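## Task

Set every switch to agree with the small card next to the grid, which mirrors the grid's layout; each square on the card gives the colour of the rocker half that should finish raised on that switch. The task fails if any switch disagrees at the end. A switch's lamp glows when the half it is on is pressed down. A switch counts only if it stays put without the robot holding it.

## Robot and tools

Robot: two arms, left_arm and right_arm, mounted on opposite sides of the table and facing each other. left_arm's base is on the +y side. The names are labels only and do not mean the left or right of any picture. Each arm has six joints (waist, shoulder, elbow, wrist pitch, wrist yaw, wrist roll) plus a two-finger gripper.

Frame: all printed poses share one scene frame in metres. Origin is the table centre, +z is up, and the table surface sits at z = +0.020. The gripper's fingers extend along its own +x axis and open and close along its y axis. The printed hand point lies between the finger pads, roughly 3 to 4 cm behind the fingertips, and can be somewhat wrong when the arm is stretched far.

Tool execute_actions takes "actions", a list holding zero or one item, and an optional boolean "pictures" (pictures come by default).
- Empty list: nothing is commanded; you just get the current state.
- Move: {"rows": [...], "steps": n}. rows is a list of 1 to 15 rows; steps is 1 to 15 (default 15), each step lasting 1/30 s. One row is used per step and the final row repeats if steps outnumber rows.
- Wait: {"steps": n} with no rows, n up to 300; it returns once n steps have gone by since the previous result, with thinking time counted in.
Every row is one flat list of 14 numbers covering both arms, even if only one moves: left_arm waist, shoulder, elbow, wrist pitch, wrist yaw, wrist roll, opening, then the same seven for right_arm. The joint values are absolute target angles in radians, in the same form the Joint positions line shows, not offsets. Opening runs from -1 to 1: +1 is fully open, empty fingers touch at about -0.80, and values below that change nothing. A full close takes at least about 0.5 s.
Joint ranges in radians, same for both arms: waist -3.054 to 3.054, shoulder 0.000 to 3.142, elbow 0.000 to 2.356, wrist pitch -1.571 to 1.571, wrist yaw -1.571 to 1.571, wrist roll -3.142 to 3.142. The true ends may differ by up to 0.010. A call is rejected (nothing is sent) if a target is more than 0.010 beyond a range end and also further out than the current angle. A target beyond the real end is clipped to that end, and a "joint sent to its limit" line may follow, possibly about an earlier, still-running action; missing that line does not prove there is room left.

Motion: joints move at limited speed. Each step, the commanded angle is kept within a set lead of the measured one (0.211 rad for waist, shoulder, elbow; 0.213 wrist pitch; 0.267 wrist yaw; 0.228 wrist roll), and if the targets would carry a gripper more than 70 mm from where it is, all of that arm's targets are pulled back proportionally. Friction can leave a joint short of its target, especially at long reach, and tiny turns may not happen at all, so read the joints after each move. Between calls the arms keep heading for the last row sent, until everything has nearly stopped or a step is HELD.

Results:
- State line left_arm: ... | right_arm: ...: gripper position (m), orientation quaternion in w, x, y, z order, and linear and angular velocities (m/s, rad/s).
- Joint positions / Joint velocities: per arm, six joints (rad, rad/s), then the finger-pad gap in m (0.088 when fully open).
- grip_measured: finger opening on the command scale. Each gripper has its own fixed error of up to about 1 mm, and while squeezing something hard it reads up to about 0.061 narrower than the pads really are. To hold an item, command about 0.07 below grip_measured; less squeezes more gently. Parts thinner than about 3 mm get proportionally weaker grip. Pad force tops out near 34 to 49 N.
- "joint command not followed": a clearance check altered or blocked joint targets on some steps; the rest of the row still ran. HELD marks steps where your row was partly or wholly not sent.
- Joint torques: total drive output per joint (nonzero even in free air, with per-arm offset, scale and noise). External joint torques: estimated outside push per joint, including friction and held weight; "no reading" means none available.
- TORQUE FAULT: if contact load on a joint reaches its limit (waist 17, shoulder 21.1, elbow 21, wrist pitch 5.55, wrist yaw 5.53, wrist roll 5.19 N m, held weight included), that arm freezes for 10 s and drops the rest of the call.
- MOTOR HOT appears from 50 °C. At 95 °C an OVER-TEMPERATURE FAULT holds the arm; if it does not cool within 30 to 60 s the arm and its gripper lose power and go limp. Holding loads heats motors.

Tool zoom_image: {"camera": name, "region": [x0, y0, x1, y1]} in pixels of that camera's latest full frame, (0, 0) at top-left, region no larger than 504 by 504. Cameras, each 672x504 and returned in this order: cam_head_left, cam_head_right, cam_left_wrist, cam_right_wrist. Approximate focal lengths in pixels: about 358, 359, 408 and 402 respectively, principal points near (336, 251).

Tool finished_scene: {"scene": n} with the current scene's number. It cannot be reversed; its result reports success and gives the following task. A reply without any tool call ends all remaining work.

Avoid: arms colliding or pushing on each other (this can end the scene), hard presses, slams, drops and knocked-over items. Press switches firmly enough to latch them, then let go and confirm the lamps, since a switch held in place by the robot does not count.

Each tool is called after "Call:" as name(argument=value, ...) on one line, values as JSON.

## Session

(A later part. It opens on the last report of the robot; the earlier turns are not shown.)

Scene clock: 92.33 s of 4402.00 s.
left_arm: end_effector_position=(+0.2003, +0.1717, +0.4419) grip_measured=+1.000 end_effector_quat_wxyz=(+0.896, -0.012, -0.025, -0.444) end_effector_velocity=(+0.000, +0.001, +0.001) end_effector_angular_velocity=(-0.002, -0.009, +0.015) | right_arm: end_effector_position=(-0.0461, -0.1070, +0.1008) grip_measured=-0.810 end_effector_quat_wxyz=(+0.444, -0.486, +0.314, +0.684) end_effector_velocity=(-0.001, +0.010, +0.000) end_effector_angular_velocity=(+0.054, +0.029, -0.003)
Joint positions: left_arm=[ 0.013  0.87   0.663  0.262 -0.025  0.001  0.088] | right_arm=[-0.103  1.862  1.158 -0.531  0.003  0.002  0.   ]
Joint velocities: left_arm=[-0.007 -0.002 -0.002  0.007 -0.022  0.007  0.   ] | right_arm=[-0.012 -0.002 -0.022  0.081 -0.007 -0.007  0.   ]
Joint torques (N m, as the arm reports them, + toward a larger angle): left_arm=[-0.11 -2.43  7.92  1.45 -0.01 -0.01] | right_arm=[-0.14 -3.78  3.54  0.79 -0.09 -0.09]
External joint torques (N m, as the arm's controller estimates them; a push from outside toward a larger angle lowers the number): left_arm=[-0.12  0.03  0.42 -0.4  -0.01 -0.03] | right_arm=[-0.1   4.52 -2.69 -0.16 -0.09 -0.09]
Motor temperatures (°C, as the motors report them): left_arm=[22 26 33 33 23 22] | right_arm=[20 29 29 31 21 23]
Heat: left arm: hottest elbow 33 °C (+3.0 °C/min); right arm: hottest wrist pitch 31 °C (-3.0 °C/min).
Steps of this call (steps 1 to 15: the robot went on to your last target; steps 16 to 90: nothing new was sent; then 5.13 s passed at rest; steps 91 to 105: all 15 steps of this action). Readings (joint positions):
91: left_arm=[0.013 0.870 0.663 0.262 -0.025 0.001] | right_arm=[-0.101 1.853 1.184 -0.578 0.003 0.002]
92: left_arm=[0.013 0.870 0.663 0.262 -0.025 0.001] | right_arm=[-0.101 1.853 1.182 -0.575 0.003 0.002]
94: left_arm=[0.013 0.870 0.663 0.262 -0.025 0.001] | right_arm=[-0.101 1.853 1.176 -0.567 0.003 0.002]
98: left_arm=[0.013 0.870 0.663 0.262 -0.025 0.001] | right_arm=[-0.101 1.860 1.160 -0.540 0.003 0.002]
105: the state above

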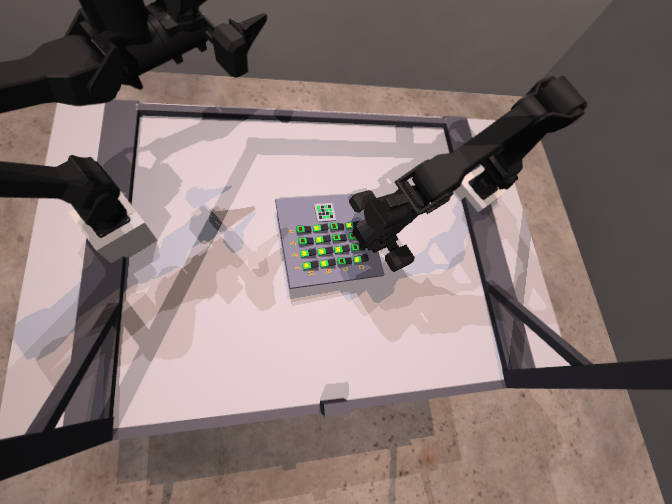

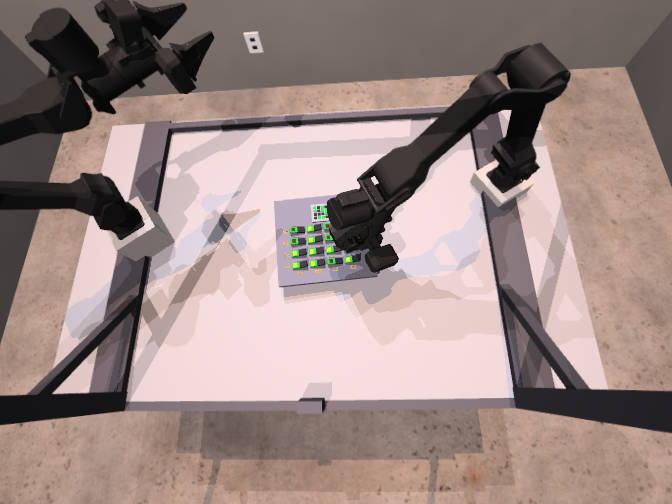

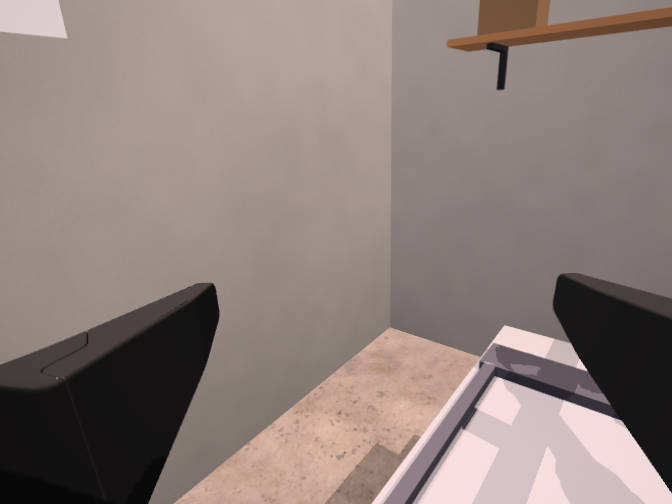

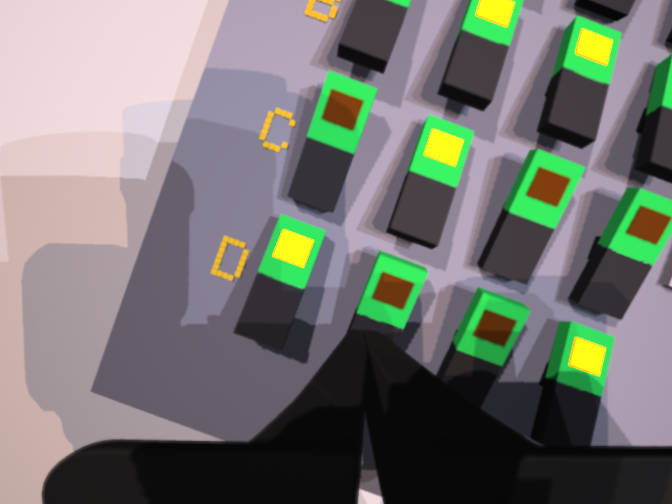

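Call:
execute_actions(actions=[{"rows":[[0.013,0.87,0.663,0.262,-0.025,0,1,-0.104,1.85,1.19,-0.58,0,0,-1],[0.013,0.87,0.663,0.262,-0.025,0,1,-0.104,1.83,1.22,-0.62,0,0,-1],[0.013,0.87,0.663,0.262,-0.025,0,1,-0.104,1.81,1.25,-0.66,0,0,-1],[0.013,0.87,0.663,0.262,-0.025,0,1,-0.104,1.80,1.28,-0.70,0,0,-1],[0.013,0.87,0.663,0.262,-0.025,0,1,-0.104,1.80,1.30,-0.74,0,0,-1]],"steps":13}], pictures=false)

Call:
execute_actions(actions=[{"rows":[[0.013,0.87,0.663,0.262,-0.025,0,1,-0.104,1.82,1.33,-0.75,0,0,-1],[0.013,0.87,0.663,0.262,-0.025,0,1,-0.104,1.845,1.365,-0.76,0,0,-1],[0.013,0.87,0.663,0.262,-0.025,0,1,-0.104,1.87,1.40,-0.77,0,0,-1],[0.013,0.87,0.663,0.262,-0.025,0,1,-0.104,1.895,1.435,-0.78,0,0,-1],[0.013,0.87,0.663,0.262,-0.025,0,1,-0.104,1.92,1.47,-0.79,0,0,-1],[0.013,0.87,0.663,0.262,-0.025,0,1,-0.104,1.945,1.505,-0.80,0,0,-1],[0.013,0.87,0.663,0.262,-0.025,0,1,-0.104,1.97,1.54,-0.81,0,0,-1],[0.013,0.87,0.663,0.262,-0.025,0,1,-0.104,1.995,1.575,-0.82,0,0,-1],[0.013,0.87,0.663,0.262,-0.025,0,1,-0.104,2.02,1.61,-0.83,0,0,-1],[0.013,0.87,0.663,0.262,-0.025,0,1,-0.104,2.045,1.645,-0.84,0,0,-1],[0.013,0.87,0.663,0.262,-0.025,0,1,-0.104,2.07,1.68,-0.84,0,0,-1],[0.013,0.87,0.663,0.262,-0.025,0,1,-0.104,2.09,1.705,-0.84,0,0,-1],[0.013,0.87,0.663,0.262,-0.025,0,1,-0.104,2.11,1.705,-0.835,0,0,-1],[0.013,0.87,0.663,0.262,-0.025,0,1,-0.104,2.125,1.705,-0.825,0,0,-1],[0.013,0.87,0.663,0.262,-0.025,0,1,-0.104,2.14,1.705,-0.818,0,0,-1]],"steps":15}], pictures=false)

Call:
execute_actions(actions=[{"steps":15}])

Scene clock: 124.00 s of 4402.00 s.
left_arm: end_effector_position=(+0.2003, +0.1717, +0.4419) grip_measured=+1.000 end_effector_quat_wxyz=(+0.896, -0.012, -0.025, -0.444) end_effector_velocity=(+0.002, +0.002, +0.003) end_effector_angular_velocity=(-0.015, -0.000, +0.019) | right_arm: end_effector_position=(-0.0473, -0.1042, +0.1530) grip_measured=-0.810 end_effector_quat_wxyz=(+0.445, -0.485, +0.314, +0.685) end_effector_velocity=(+0.007, -0.016, -0.006) end_effector_angular_velocity=(-0.075, -0.029, +0.007)
Joint positions: left_arm=[ 0.013  0.87   0.663  0.262 -0.025  0.001  0.088] | right_arm=[-0.103  1.8    1.299 -0.731  0.003  0.002  0.   ]
Joint velocities: left_arm=[-0.002 -0.002  0.002  0.007 -0.022 -0.007  0.   ] | right_arm=[-0.002 -0.002 -0.002 -0.081 -0.007 -0.007  0.   ]
Joint torques (N m, as the arm reports them, + toward a larger angle): left_arm=[-0.1  -2.48  7.87  1.45 -0.01  0.  ] | right_arm=[-0.13 -6.63  6.33  0.76 -0.11 -0.08]
External joint torques (N m, as the arm's controller estimates them; a push from outside toward a larger angle lowers the number): left_arm=[-0.09 -0.05  0.38 -0.4  -0.01 -0.01] | right_arm=[-0.12  1.37  0.03 -0.2  -0.11 -0.09]
Motor temperatures (°C, as the motors report them): left_arm=[22 25 34 34 23 22] | right_arm=[20 28 28 31 21 23]
Heat: left arm: hottest elbow 34 °C (+2.0 °C/min); right arm: hottest wrist pitch 31 °C (-1.0 °C/min).
Steps of this call (steps 1 to 15: the robot went on to your last target; steps 16 to 90: nothing new was sent; then 28.23 s passed at rest; steps 91 to 103: all 13 steps of this action). Readings (joint positions):
91: left_arm=[0.013 0.870 0.663 0.262 -0.025 0.001] | right_arm=[-0.103 1.860 1.160 -0.534 0.003 0.002]
92: left_arm=[0.013 0.870 0.663 0.262 -0.025 0.001] | right_arm=[-0.103 1.859 1.170 -0.551 0.003 0.002]
94: left_arm=[0.013 0.870 0.663 0.262 -0.025 0.001] | right_arm=[-0.103 1.855 1.199 -0.616 0.003 0.002]
98: left_arm=[0.013 0.870 0.663 0.262 -0.025 0.001] | right_arm=[-0.103 1.822 1.271 -0.704 0.003 0.002]
103: the state above

Scene clock: 124.50 s of 4402.00 s.
left_arm: end_effector_position=(+0.2003, +0.1717, +0.4419) grip_measured=+1.000 end_effector_quat_wxyz=(+0.896, -0.012, -0.025, -0.444) end_effector_velocity=(+0.000, +0.001, -0.002) end_effector_angular_velocity=(-0.008, +0.022, +0.004) | right_arm: end_effector_position=(-0.0781, -0.0358, +0.1576) grip_measured=-0.810 end_effector_quat_wxyz=(+0.448, -0.478, +0.309, +0.689) end_effector_velocity=(-0.038, +0.078, -0.106) end_effector_angular_velocity=(-0.101, -0.020, -0.002)
Joint positions: left_arm=[ 0.013  0.87   0.663  0.262 -0.025  0.001  0.088] | right_arm=[-0.103  2.065  1.678 -0.825  0.003  0.002  0.   ]
Joint velocities: left_arm=[-0.002 -0.002 -0.002 -0.007 -0.007 -0.022  0.   ] | right_arm=[-0.002  0.486  0.335  0.051 -0.022  0.007  0.   ]
Joint torques (N m, as the arm reports them, + toward a larger angle): left_arm=[-0.12 -2.4   7.87  1.46 -0.01 -0.02] | right_arm=[-0.14 -5.82  6.07  0.89 -0.11 -0.09]
External joint torques (N m, as the arm's controller estimates them; a push from outside toward a larger angle lowers the number): left_arm=[-0.13 -0.03  0.45 -0.37 -0.01 -0.03] | right_arm=[-0.2   3.84  0.16  0.11 -0.1  -0.09]
Motor temperatures (°C, as the motors report them): left_arm=[22 25 34 34 23 22] | right_arm=[20 28 28 31 21 23]
Heat: left arm: hottest elbow 34 °C (+2.0 °C/min); right arm: hottest wrist pitch 31 °C (-1.0 °C/min).
Steps of this call (steps 1 to 15: all 15 steps of this action). Readings (joint positions):
1: left_arm=[0.013 0.870 0.663 0.262 -0.025 0.001] | right_arm=[-0.103 1.800 1.300 -0.736 0.003 0.002]
2: left_arm=[0.013 0.870 0.663 0.262 -0.025 0.001] | right_arm=[-0.103 1.804 1.306 -0.746 0.003 0.002]
4: left_arm=[0.013 0.870 0.663 0.262 -0.025 0.001] | right_arm=[-0.103 1.828 1.344 -0.760 0.003 0.002]
8: left_arm=[0.013 0.870 0.663 0.262 -0.025 0.001] | right_arm=[-0.103 1.909 1.477 -0.790 0.003 0.002]
15: the state above

Scene clock: 125.00 s of 4402.00 s.
left_arm: end_effector_position=(+0.2003, +0.1717, +0.4419) grip_measured=+1.000 end_effector_quat_wxyz=(+0.896, -0.012, -0.025, -0.444) end_effector_velocity=(+0.000, +0.001, -0.002) end_effector_angular_velocity=(+0.001, +0.010, +0.004) | right_arm: end_effector_position=(-0.0804, -0.0307, +0.1391) grip_measured=-0.810 end_effector_quat_wxyz=(+0.443, -0.488, +0.316, +0.682) end_effector_velocity=(+0.000, -0.006, -0.001) end_effector_angular_velocity=(-0.026, +0.003, +0.025)
Joint positions: left_arm=[ 0.013  0.87   0.663  0.262 -0.025  0.001  0.088] | right_arm=[-0.103  2.122  1.699 -0.818  0.003  0.002  0.   ]
Joint velocities: left_arm=[-0.002 -0.002 -0.002 -0.007 -0.007 -0.007  0.   ] | right_arm=[-0.002 -0.002 -0.002 -0.022 -0.022 -0.022  0.   ]
Joint torques (N m, as the arm reports them, + toward a larger angle): left_arm=[-0.09 -2.45  7.86  1.46 -0.02 -0.02] | right_arm=[-0.11 -7.1   7.06  1.04 -0.11 -0.09]
External joint torques (N m, as the arm's controller estimates them; a push from outside toward a larger angle lowers the number): left_arm=[-0.1  -0.07  0.45 -0.37 -0.02 -0.03] | right_arm=[-0.12  3.5   0.62  0.13 -0.1  -0.09]
Motor temperatures (°C, as the motors report them): left_arm=[22 25 34 34 23 22] | right_arm=[20 28 28 31 21 23]
Heat: left arm: hottest elbow 34 °C (+2.0 °C/min); right arm: hottest wrist pitch 31 °C (-1.0 °C/min).
Steps of this call (steps 1 to 15: the robot went on to your last target). Readings (joint positions):
1: left_arm=[0.013 0.870 0.663 0.262 -0.025 0.001] | right_arm=[-0.103 2.080 1.686 -0.822 0.003 0.002]
2: left_arm=[0.013 0.870 0.663 0.262 -0.025 0.001] | right_arm=[-0.103 2.092 1.691 -0.821 0.003 0.002]
4: left_arm=[0.013 0.870 0.663 0.262 -0.025 0.001] | right_arm=[-0.103 2.110 1.692 -0.821 0.003 0.002]
8: left_arm=[0.013 0.870 0.663 0.262 -0.025 0.001] | right_arm=[-0.103 2.122 1.692 -0.820 0.003 0.002]
15: the state above

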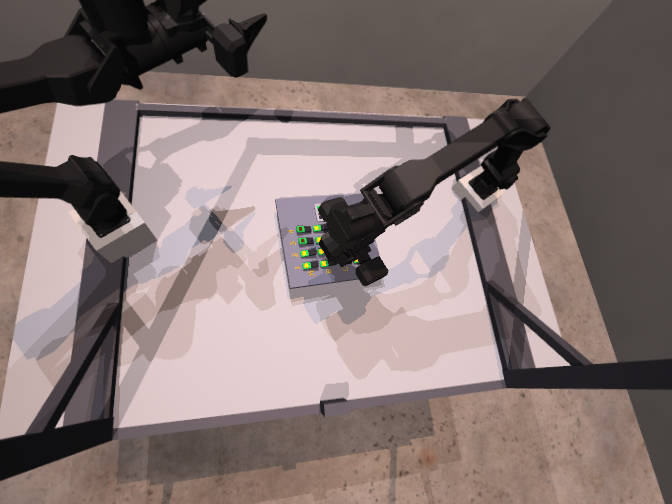

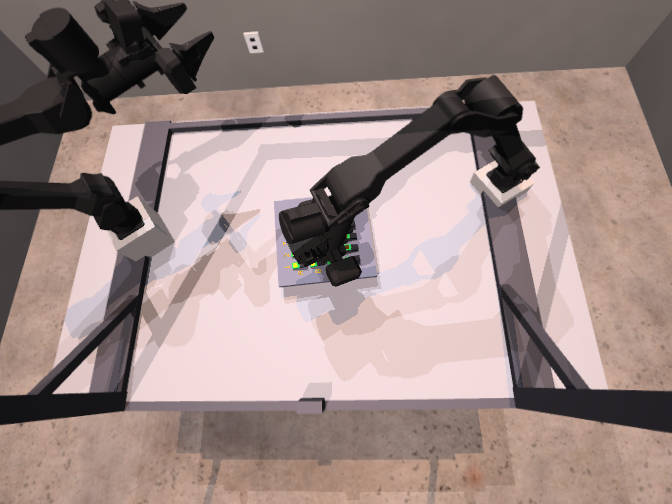

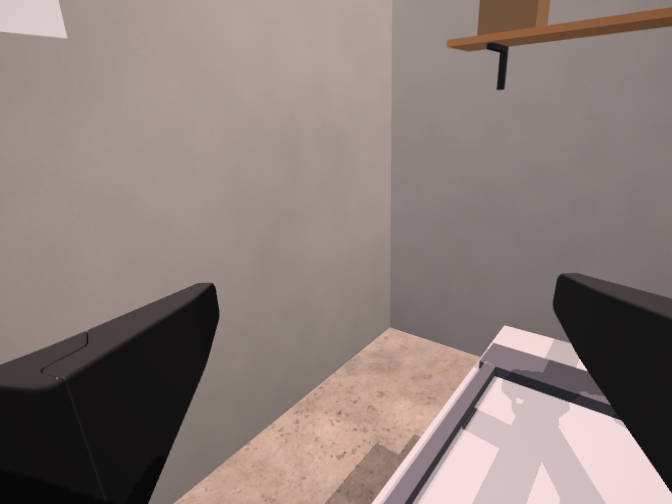

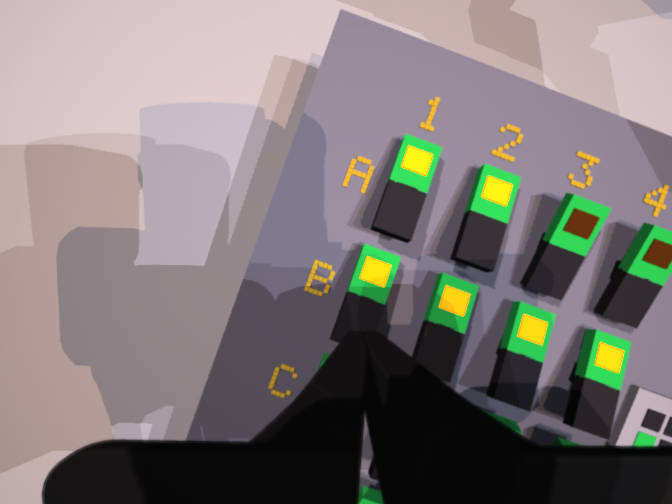

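Call:
execute_actions(actions=[{"rows":[[0.013,0.87,0.663,0.262,-0.025,0,1,-0.097,2.143,1.685,-0.808,0,0,-1],[0.013,0.87,0.663,0.262,-0.025,0,1,-0.097,2.146,1.675,-0.80,0,0,-1],[0.013,0.87,0.663,0.262,-0.025,0,1,-0.097,2.149,1.667,-0.792,0,0,-1],[0.013,0.87,0.663,0.262,-0.025,0,1,-0.097,2.152,1.66,-0.784,0,0,-1],[0.013,0.87,0.663,0.262,-0.025,0,1,-0.097,2.155,1.652,-0.776,0,0,-1],[0.013,0.87,0.663,0.262,-0.025,0,1,-0.097,2.158,1.645,-0.768,0,0,-1],[0.013,0.87,0.663,0.262,-0.025,0,1,-0.097,2.161,1.638,-0.76,0,0,-1],[0.013,0.87,0.663,0.262,-0.025,0,1,-0.097,2.164,1.631,-0.752,0,0,-1],[0.013,0.87,0.663,0.262,-0.025,0,1,-0.097,2.167,1.624,-0.744,0,0,-1],[0.013,0.87,0.663,0.262,-0.025,0,1,-0.097,2.170,1.617,-0.736,0,0,-1],[0.013,0.87,0.663,0.262,-0.025,0,1,-0.097,2.173,1.61,-0.728,0,0,-1],[0.013,0.87,0.663,0.262,-0.025,0,1,-0.097,2.176,1.604,-0.72,0,0,-1],[0.013,0.87,0.663,0.262,-0.025,0,1,-0.097,2.178,1.598,-0.713,0,0,-1]],"steps":15}], pictures=false)

Call:
execute_actions(actions=[{"steps":12}])

Scene clock: 144.80 s of 4402.00 s.
left_arm: end_effector_position=(+0.2003, +0.1717, +0.4419) grip_measured=+1.000 end_effector_quat_wxyz=(+0.896, -0.012, -0.025, -0.444) end_effector_velocity=(+0.000, +0.000, -0.004) end_effector_angular_velocity=(+0.005, +0.013, +0.004) | right_arm: end_effector_position=(-0.0813, -0.0328, +0.1092) grip_measured=-0.810 end_effector_quat_wxyz=(+0.441, -0.492, +0.317, +0.681) end_effector_velocity=(+0.001, -0.002, -0.012) end_effector_angular_velocity=(+0.009, +0.009, +0.007)
Joint positions: left_arm=[ 0.013  0.87   0.663  0.262 -0.025  0.001  0.088] | right_arm=[-0.099  2.15   1.623 -0.722  0.003  0.002  0.   ]
Joint velocities: left_arm=[-0.002 -0.002 -0.007 -0.007 -0.007 -0.007  0.   ] | right_arm=[-0.002 -0.002 -0.056  0.066 -0.007 -0.007  0.   ]
Joint torques (N m, as the arm reports them, + toward a larger angle): left_arm=[-0.09 -2.46  7.84  1.46 -0.02 -0.01] | right_arm=[ 0.15 -6.27  4.29  0.95 -0.1  -0.08]
External joint torques (N m, as the arm's controller estimates them; a push from outside toward a larger angle lowers the number): left_arm=[-0.09 -0.08  0.43 -0.37 -0.02 -0.02] | right_arm=[ 0.22  4.47 -2.08 -0.03 -0.09 -0.09]
Motor temperatures (°C, as the motors report them): left_arm=[22 25 34 34 23 22] | right_arm=[20 31 30 31 21 23]
Heat: left arm: hottest elbow 34 °C (+1.0 °C/min); right arm: hottest shoulder 31 °C (-1.0 °C/min).
Steps of this call (steps 1 to 15: the robot went on to your last target; steps 16 to 90: nothing new was sent; then 16.30 s passed at rest; steps 91 to 105: all 15 steps of this action). Readings (joint positions):
91: left_arm=[0.013 0.870 0.663 0.262 -0.025 0.001] | right_arm=[-0.103 2.122 1.699 -0.818 0.003 0.002]
92: left_arm=[0.013 0.870 0.663 0.262 -0.025 0.001] | right_arm=[-0.102 2.122 1.699 -0.814 0.003 0.002]
94: left_arm=[0.013 0.870 0.663 0.262 -0.025 0.001] | right_arm=[-0.102 2.123 1.692 -0.801 0.003 0.002]
98: left_arm=[0.013 0.870 0.663 0.262 -0.025 0.001] | right_arm=[-0.100 2.131 1.667 -0.773 0.003 0.002]
105: the state above

Scene clock: 145.20 s of 4402.00 s.
left_arm: end_effector_position=(+0.2003, +0.1717, +0.4419) grip_measured=+1.000 end_effector_quat_wxyz=(+0.896, -0.012, -0.025, -0.444) end_effector_velocity=(+0.000, +0.001, -0.002) end_effector_angular_velocity=(+0.010, -0.001, +0.005) | right_arm: end_effector_position=(-0.0813, -0.0328, +0.1082) grip_measured=-0.810 end_effector_quat_wxyz=(+0.441, -0.491, +0.316, +0.681) end_effector_velocity=(+0.004, -0.004, -0.003) end_effector_angular_velocity=(-0.021, -0.020, +0.002)
Joint positions: left_arm=[ 0.013  0.87   0.663  0.262 -0.025  0.001  0.088] | right_arm=[-0.099  2.15   1.618 -0.716  0.003  0.002  0.   ]
Joint velocities: left_arm=[-0.002 -0.002 -0.002 -0.007 -0.007  0.007  0.   ] | right_arm=[-0.002  0.002 -0.002 -0.022  0.007 -0.007  0.   ]
Joint torques (N m, as the arm reports them, + toward a larger angle): left_arm=[-0.1  -2.49  7.87  1.46 -0.01 -0.02] | right_arm=[ 0.23 -5.94  4.12  1.25 -0.09 -0.09]
External joint torques (N m, as the arm's controller estimates them; a push from outside toward a larger angle lowers the number): left_arm=[-0.1  -0.11  0.45 -0.37 -0.01 -0.04] | right_arm=[ 0.26  4.64 -2.17  0.34 -0.09 -0.09]
Motor temperatures (°C, as the motors report them): left_arm=[22 25 34 34 23 22] | right_arm=[20 31 30 31 21 23]
Heat: left arm: hottest elbow 34 °C (+1.0 °C/min); right arm: hottest shoulder 31 °C (-1.0 °C/min).
Steps of this call (steps 1 to 12: the robot went on to your last target). Readings (joint positions):
1: left_arm=[0.013 0.870 0.663 0.262 -0.025 0.001] | right_arm=[-0.099 2.150 1.622 -0.720 0.003 0.002]
2: left_arm=[0.013 0.870 0.663 0.262 -0.025 0.001] | right_arm=[-0.099 2.150 1.621 -0.719 0.003 0.002]
4: left_arm=[0.013 0.870 0.663 0.262 -0.025 0.001] | right_arm=[-0.099 2.150 1.620 -0.717 0.003 0.002]
8: left_arm=[0.013 0.870 0.663 0.262 -0.025 0.001] | right_arm=[-0.099 2.150 1.618 -0.716 0.003 0.002]
12: the state above

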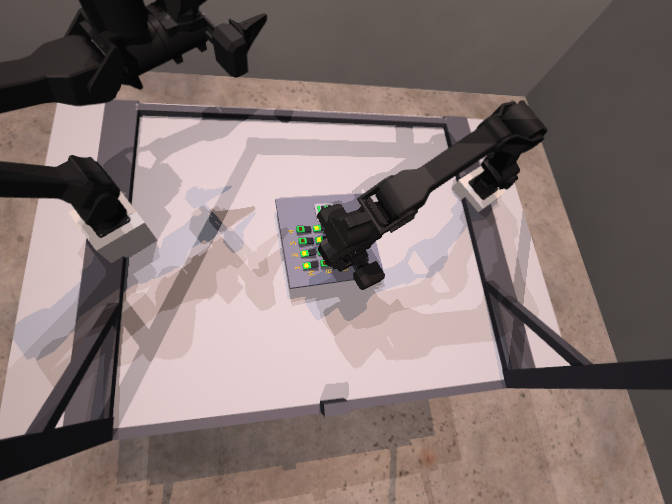

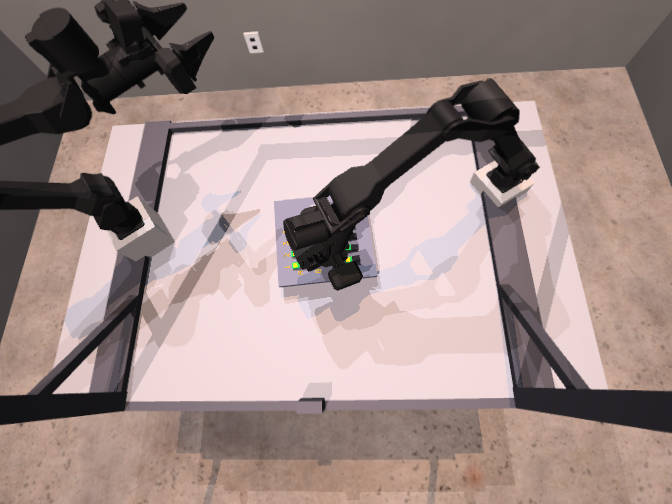

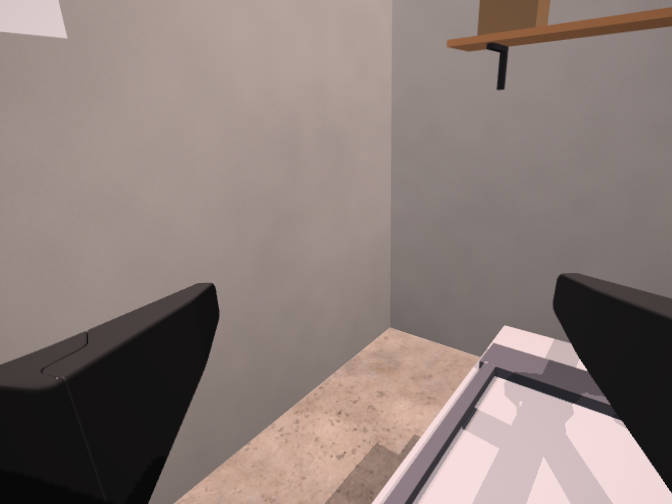

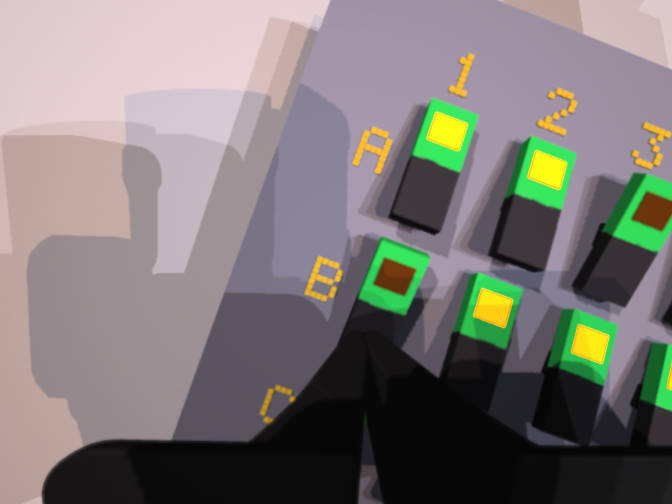

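Flipped. Now lift and retreat to check the whole panel.

Call:
execute_actions(actions=[{"rows":[[0.013,0.87,0.663,0.262,-0.025,0,1,-0.099,2.14,1.65,-0.75,0,0,-1],[0.013,0.87,0.663,0.262,-0.025,0,1,-0.099,2.125,1.675,-0.78,0,0,-1],[0.013,0.87,0.663,0.262,-0.025,0,1,-0.099,2.11,1.70,-0.81,0,0,-1],[0.013,0.87,0.663,0.262,-0.025,0,1,-0.099,2.09,1.715,-0.84,0,0,-1],[0.013,0.87,0.663,0.262,-0.025,0,1,-0.099,2.06,1.715,-0.86,0,0,-1],[0.013,0.87,0.663,0.262,-0.025,0,1,-0.099,2.03,1.71,-0.88,0,0,-1],[0.013,0.87,0.663,0.262,-0.025,0,1,-0.099,1.99,1.69,-0.9,0,0,-1],[0.013,0.87,0.663,0.262,-0.025,0,1,-0.099,1.95,1.66,-0.92,0,0,-1],[0.013,0.87,0.663,0.262,-0.025,0,1,-0.099,1.9,1.62,-0.94,0,0,-1],[0.013,0.87,0.663,0.262,-0.025,0,1,-0.099,1.85,1.58,-0.95,0,0,-1],[0.013,0.87,0.663,0.262,-0.025,0,1,-0.099,1.8,1.54,-0.95,0,0,-1],[0.013,0.87,0.663,0.262,-0.025,0,1,-0.099,1.75,1.5,-0.95,0,0,-1]],"steps":15}], pictures=false)

Call:
execute_actions(actions=[{"steps":15}])

Scene clock: 158.43 s of 4402.00 s.
left_arm: end_effector_position=(+0.2003, +0.1717, +0.4419) grip_measured=+1.000 end_effector_quat_wxyz=(+0.896, -0.012, -0.025, -0.444) end_effector_velocity=(+0.002, +0.002, +0.000) end_effector_angular_velocity=(+0.006, -0.003, +0.020) | right_arm: end_effector_position=(-0.0549, -0.0909, +0.2279) grip_measured=-0.810 end_effector_quat_wxyz=(+0.453, -0.464, +0.299, +0.700) end_effector_velocity=(+0.041, -0.084, +0.170) end_effector_angular_velocity=(+0.362, +0.154, +0.001)
Joint positions: left_arm=[ 0.013  0.87   0.663  0.262 -0.025  0.001  0.088] | right_arm=[-0.099  1.776  1.55  -0.942  0.003  0.002  0.   ]
Joint velocities: left_arm=[-0.002 -0.002  0.002 -0.007 -0.022  0.007  0.   ] | right_arm=[-0.002 -0.662 -0.261 -0.007  0.007 -0.007  0.   ]
Joint torques (N m, as the arm reports them, + toward a larger angle): left_arm=[-0.09 -2.46  7.85  1.46 -0.02 -0.02] | right_arm=[ 0.03 -3.81  4.11  1.14 -0.1  -0.09]
External joint torques (N m, as the arm's controller estimates them; a push from outside toward a larger angle lowers the number): left_arm=[-0.09 -0.06  0.4  -0.37 -0.02 -0.03] | right_arm=[ 0.04  1.45 -1.41 -0.01 -0.1  -0.1 ]
Motor temperatures (°C, as the motors report them): left_arm=[22 25 34 34 23 22] | right_arm=[20 31 29 31 21 23]
Heat: left arm: hottest elbow 34 °C (+1.0 °C/min); right arm: hottest shoulder 31 °C (+0.0 °C/min).
Steps of this call (steps 1 to 15: the robot went on to your last target; steps 16 to 90: nothing new was sent; then 9.73 s passed at rest; steps 91 to 105: all 15 steps of this action). Readings (joint positions):
91: left_arm=[0.013 0.870 0.663 0.262 -0.025 0.001] | right_arm=[-0.099 2.150 1.620 -0.718 0.003 0.002]
92: left_arm=[0.013 0.870 0.663 0.262 -0.025 0.001] | right_arm=[-0.099 2.149 1.629 -0.728 0.003 0.002]
94: left_arm=[0.013 0.870 0.663 0.262 -0.025 0.001] | right_arm=[-0.099 2.148 1.656 -0.771 0.003 0.002]
98: left_arm=[0.013 0.870 0.663 0.262 -0.025 0.001] | right_arm=[-0.099 2.075 1.678 -0.858 0.003 0.002]
105: the state above

Scene clock: 158.93 s of 4402.00 s.
left_arm: end_effector_position=(+0.2003, +0.1717, +0.4419) grip_measured=+1.000 end_effector_quat_wxyz=(+0.896, -0.012, -0.025, -0.444) end_effector_velocity=(+0.000, +0.001, -0.002) end_effector_angular_velocity=(+0.010, -0.001, +0.005) | right_arm: end_effector_position=(-0.0504, -0.1009, +0.2246) grip_measured=-0.810 end_effector_quat_wxyz=(+0.450, -0.470, +0.303, +0.696) end_effector_velocity=(-0.004, -0.001, +0.001) end_effector_angular_velocity=(-0.001, +0.019, +0.017)
Joint positions: left_arm=[ 0.013  0.87   0.663  0.262 -0.025  0.001  0.088] | right_arm=[-0.099  1.749  1.511 -0.95   0.003  0.002  0.   ]
Joint velocities: left_arm=[-0.002 -0.002 -0.002 -0.007 -0.007  0.007  0.   ] | right_arm=[ 0.002 -0.002 -0.002  0.007 -0.022 -0.007  0.   ]
Joint torques (N m, as the arm reports them, + toward a larger angle): left_arm=[-0.1  -2.43  7.9   1.45 -0.01 -0.02] | right_arm=[ 0.01 -6.55  5.57  1.13 -0.11 -0.09]
External joint torques (N m, as the arm's controller estimates them; a push from outside toward a larger angle lowers the number): left_arm=[-0.1  -0.03  0.45 -0.39 -0.01 -0.03] | right_arm=[-0.04  1.51 -1.09  0.11 -0.1  -0.09]
Motor temperatures (°C, as the motors report them): left_arm=[22 25 34 34 23 22] | right_arm=[20 31 29 31 21 23]
Heat: left arm: hottest elbow 34 °C (+1.0 °C/min); right arm: hottest shoulder 31 °C (+0.0 °C/min).
Steps of this call (steps 1 to 15: the robot went on to your last target). Readings (joint positions):
1: left_arm=[0.013 0.870 0.663 0.262 -0.025 0.001] | right_arm=[-0.099 1.759 1.544 -0.942 0.003 0.002]
2: left_arm=[0.013 0.870 0.663 0.262 -0.025 0.001] | right_arm=[-0.099 1.751 1.538 -0.942 0.003 0.002]
4: left_arm=[0.013 0.870 0.663 0.262 -0.025 0.001] | right_arm=[-0.099 1.749 1.528 -0.945 0.003 0.002]
8: left_arm=[0.013 0.870 0.663 0.262 -0.025 0.001] | right_arm=[-0.099 1.749 1.511 -0.950 0.003 0.002]
15: the state above

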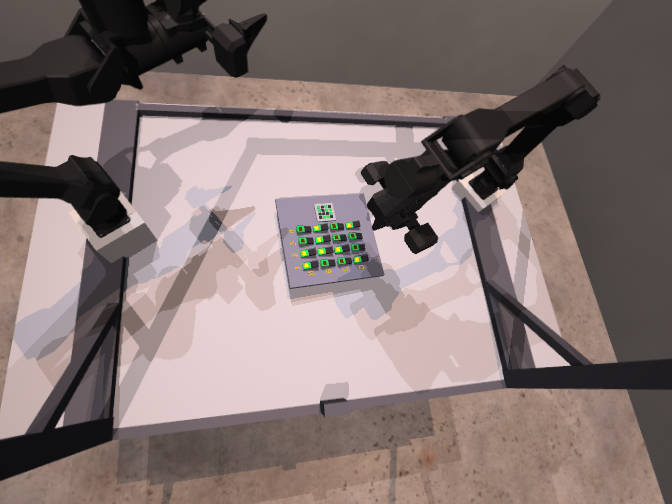

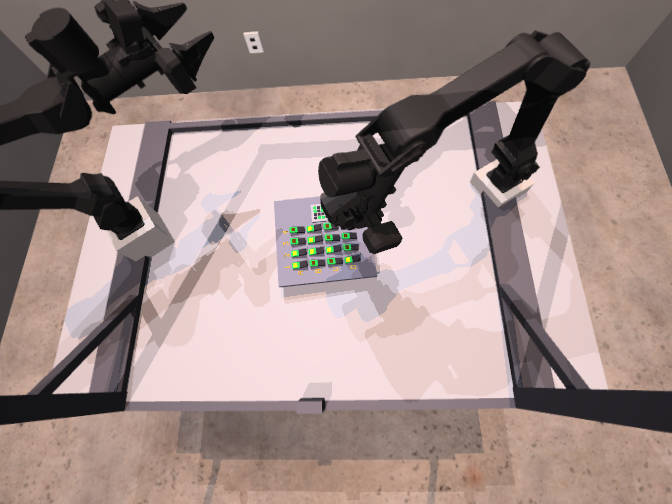

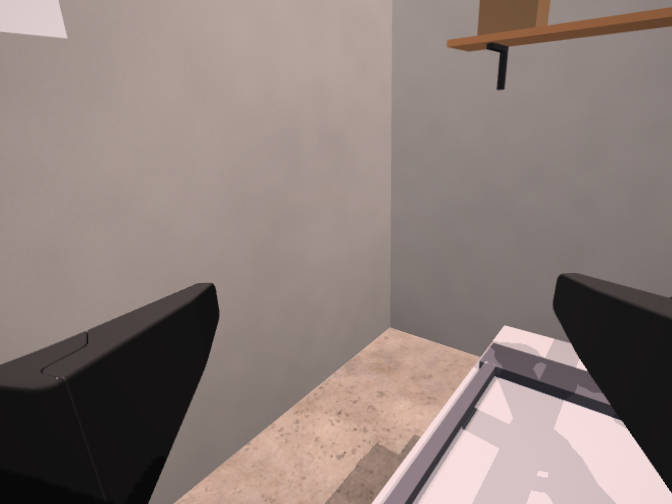

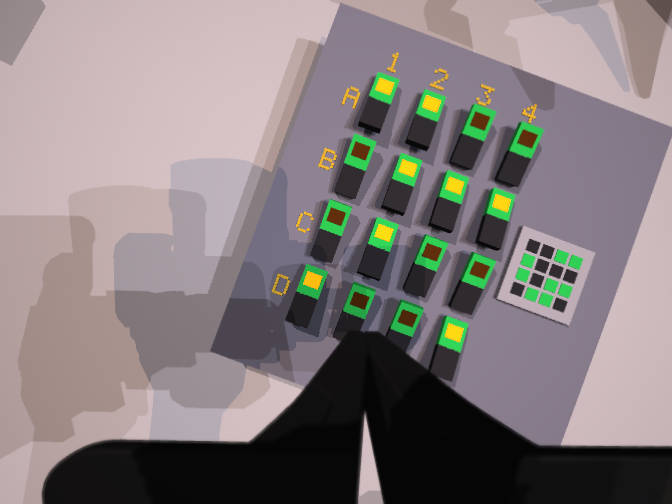

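Call:
finished_scene(scene=2)

The scene is finished: the task was done.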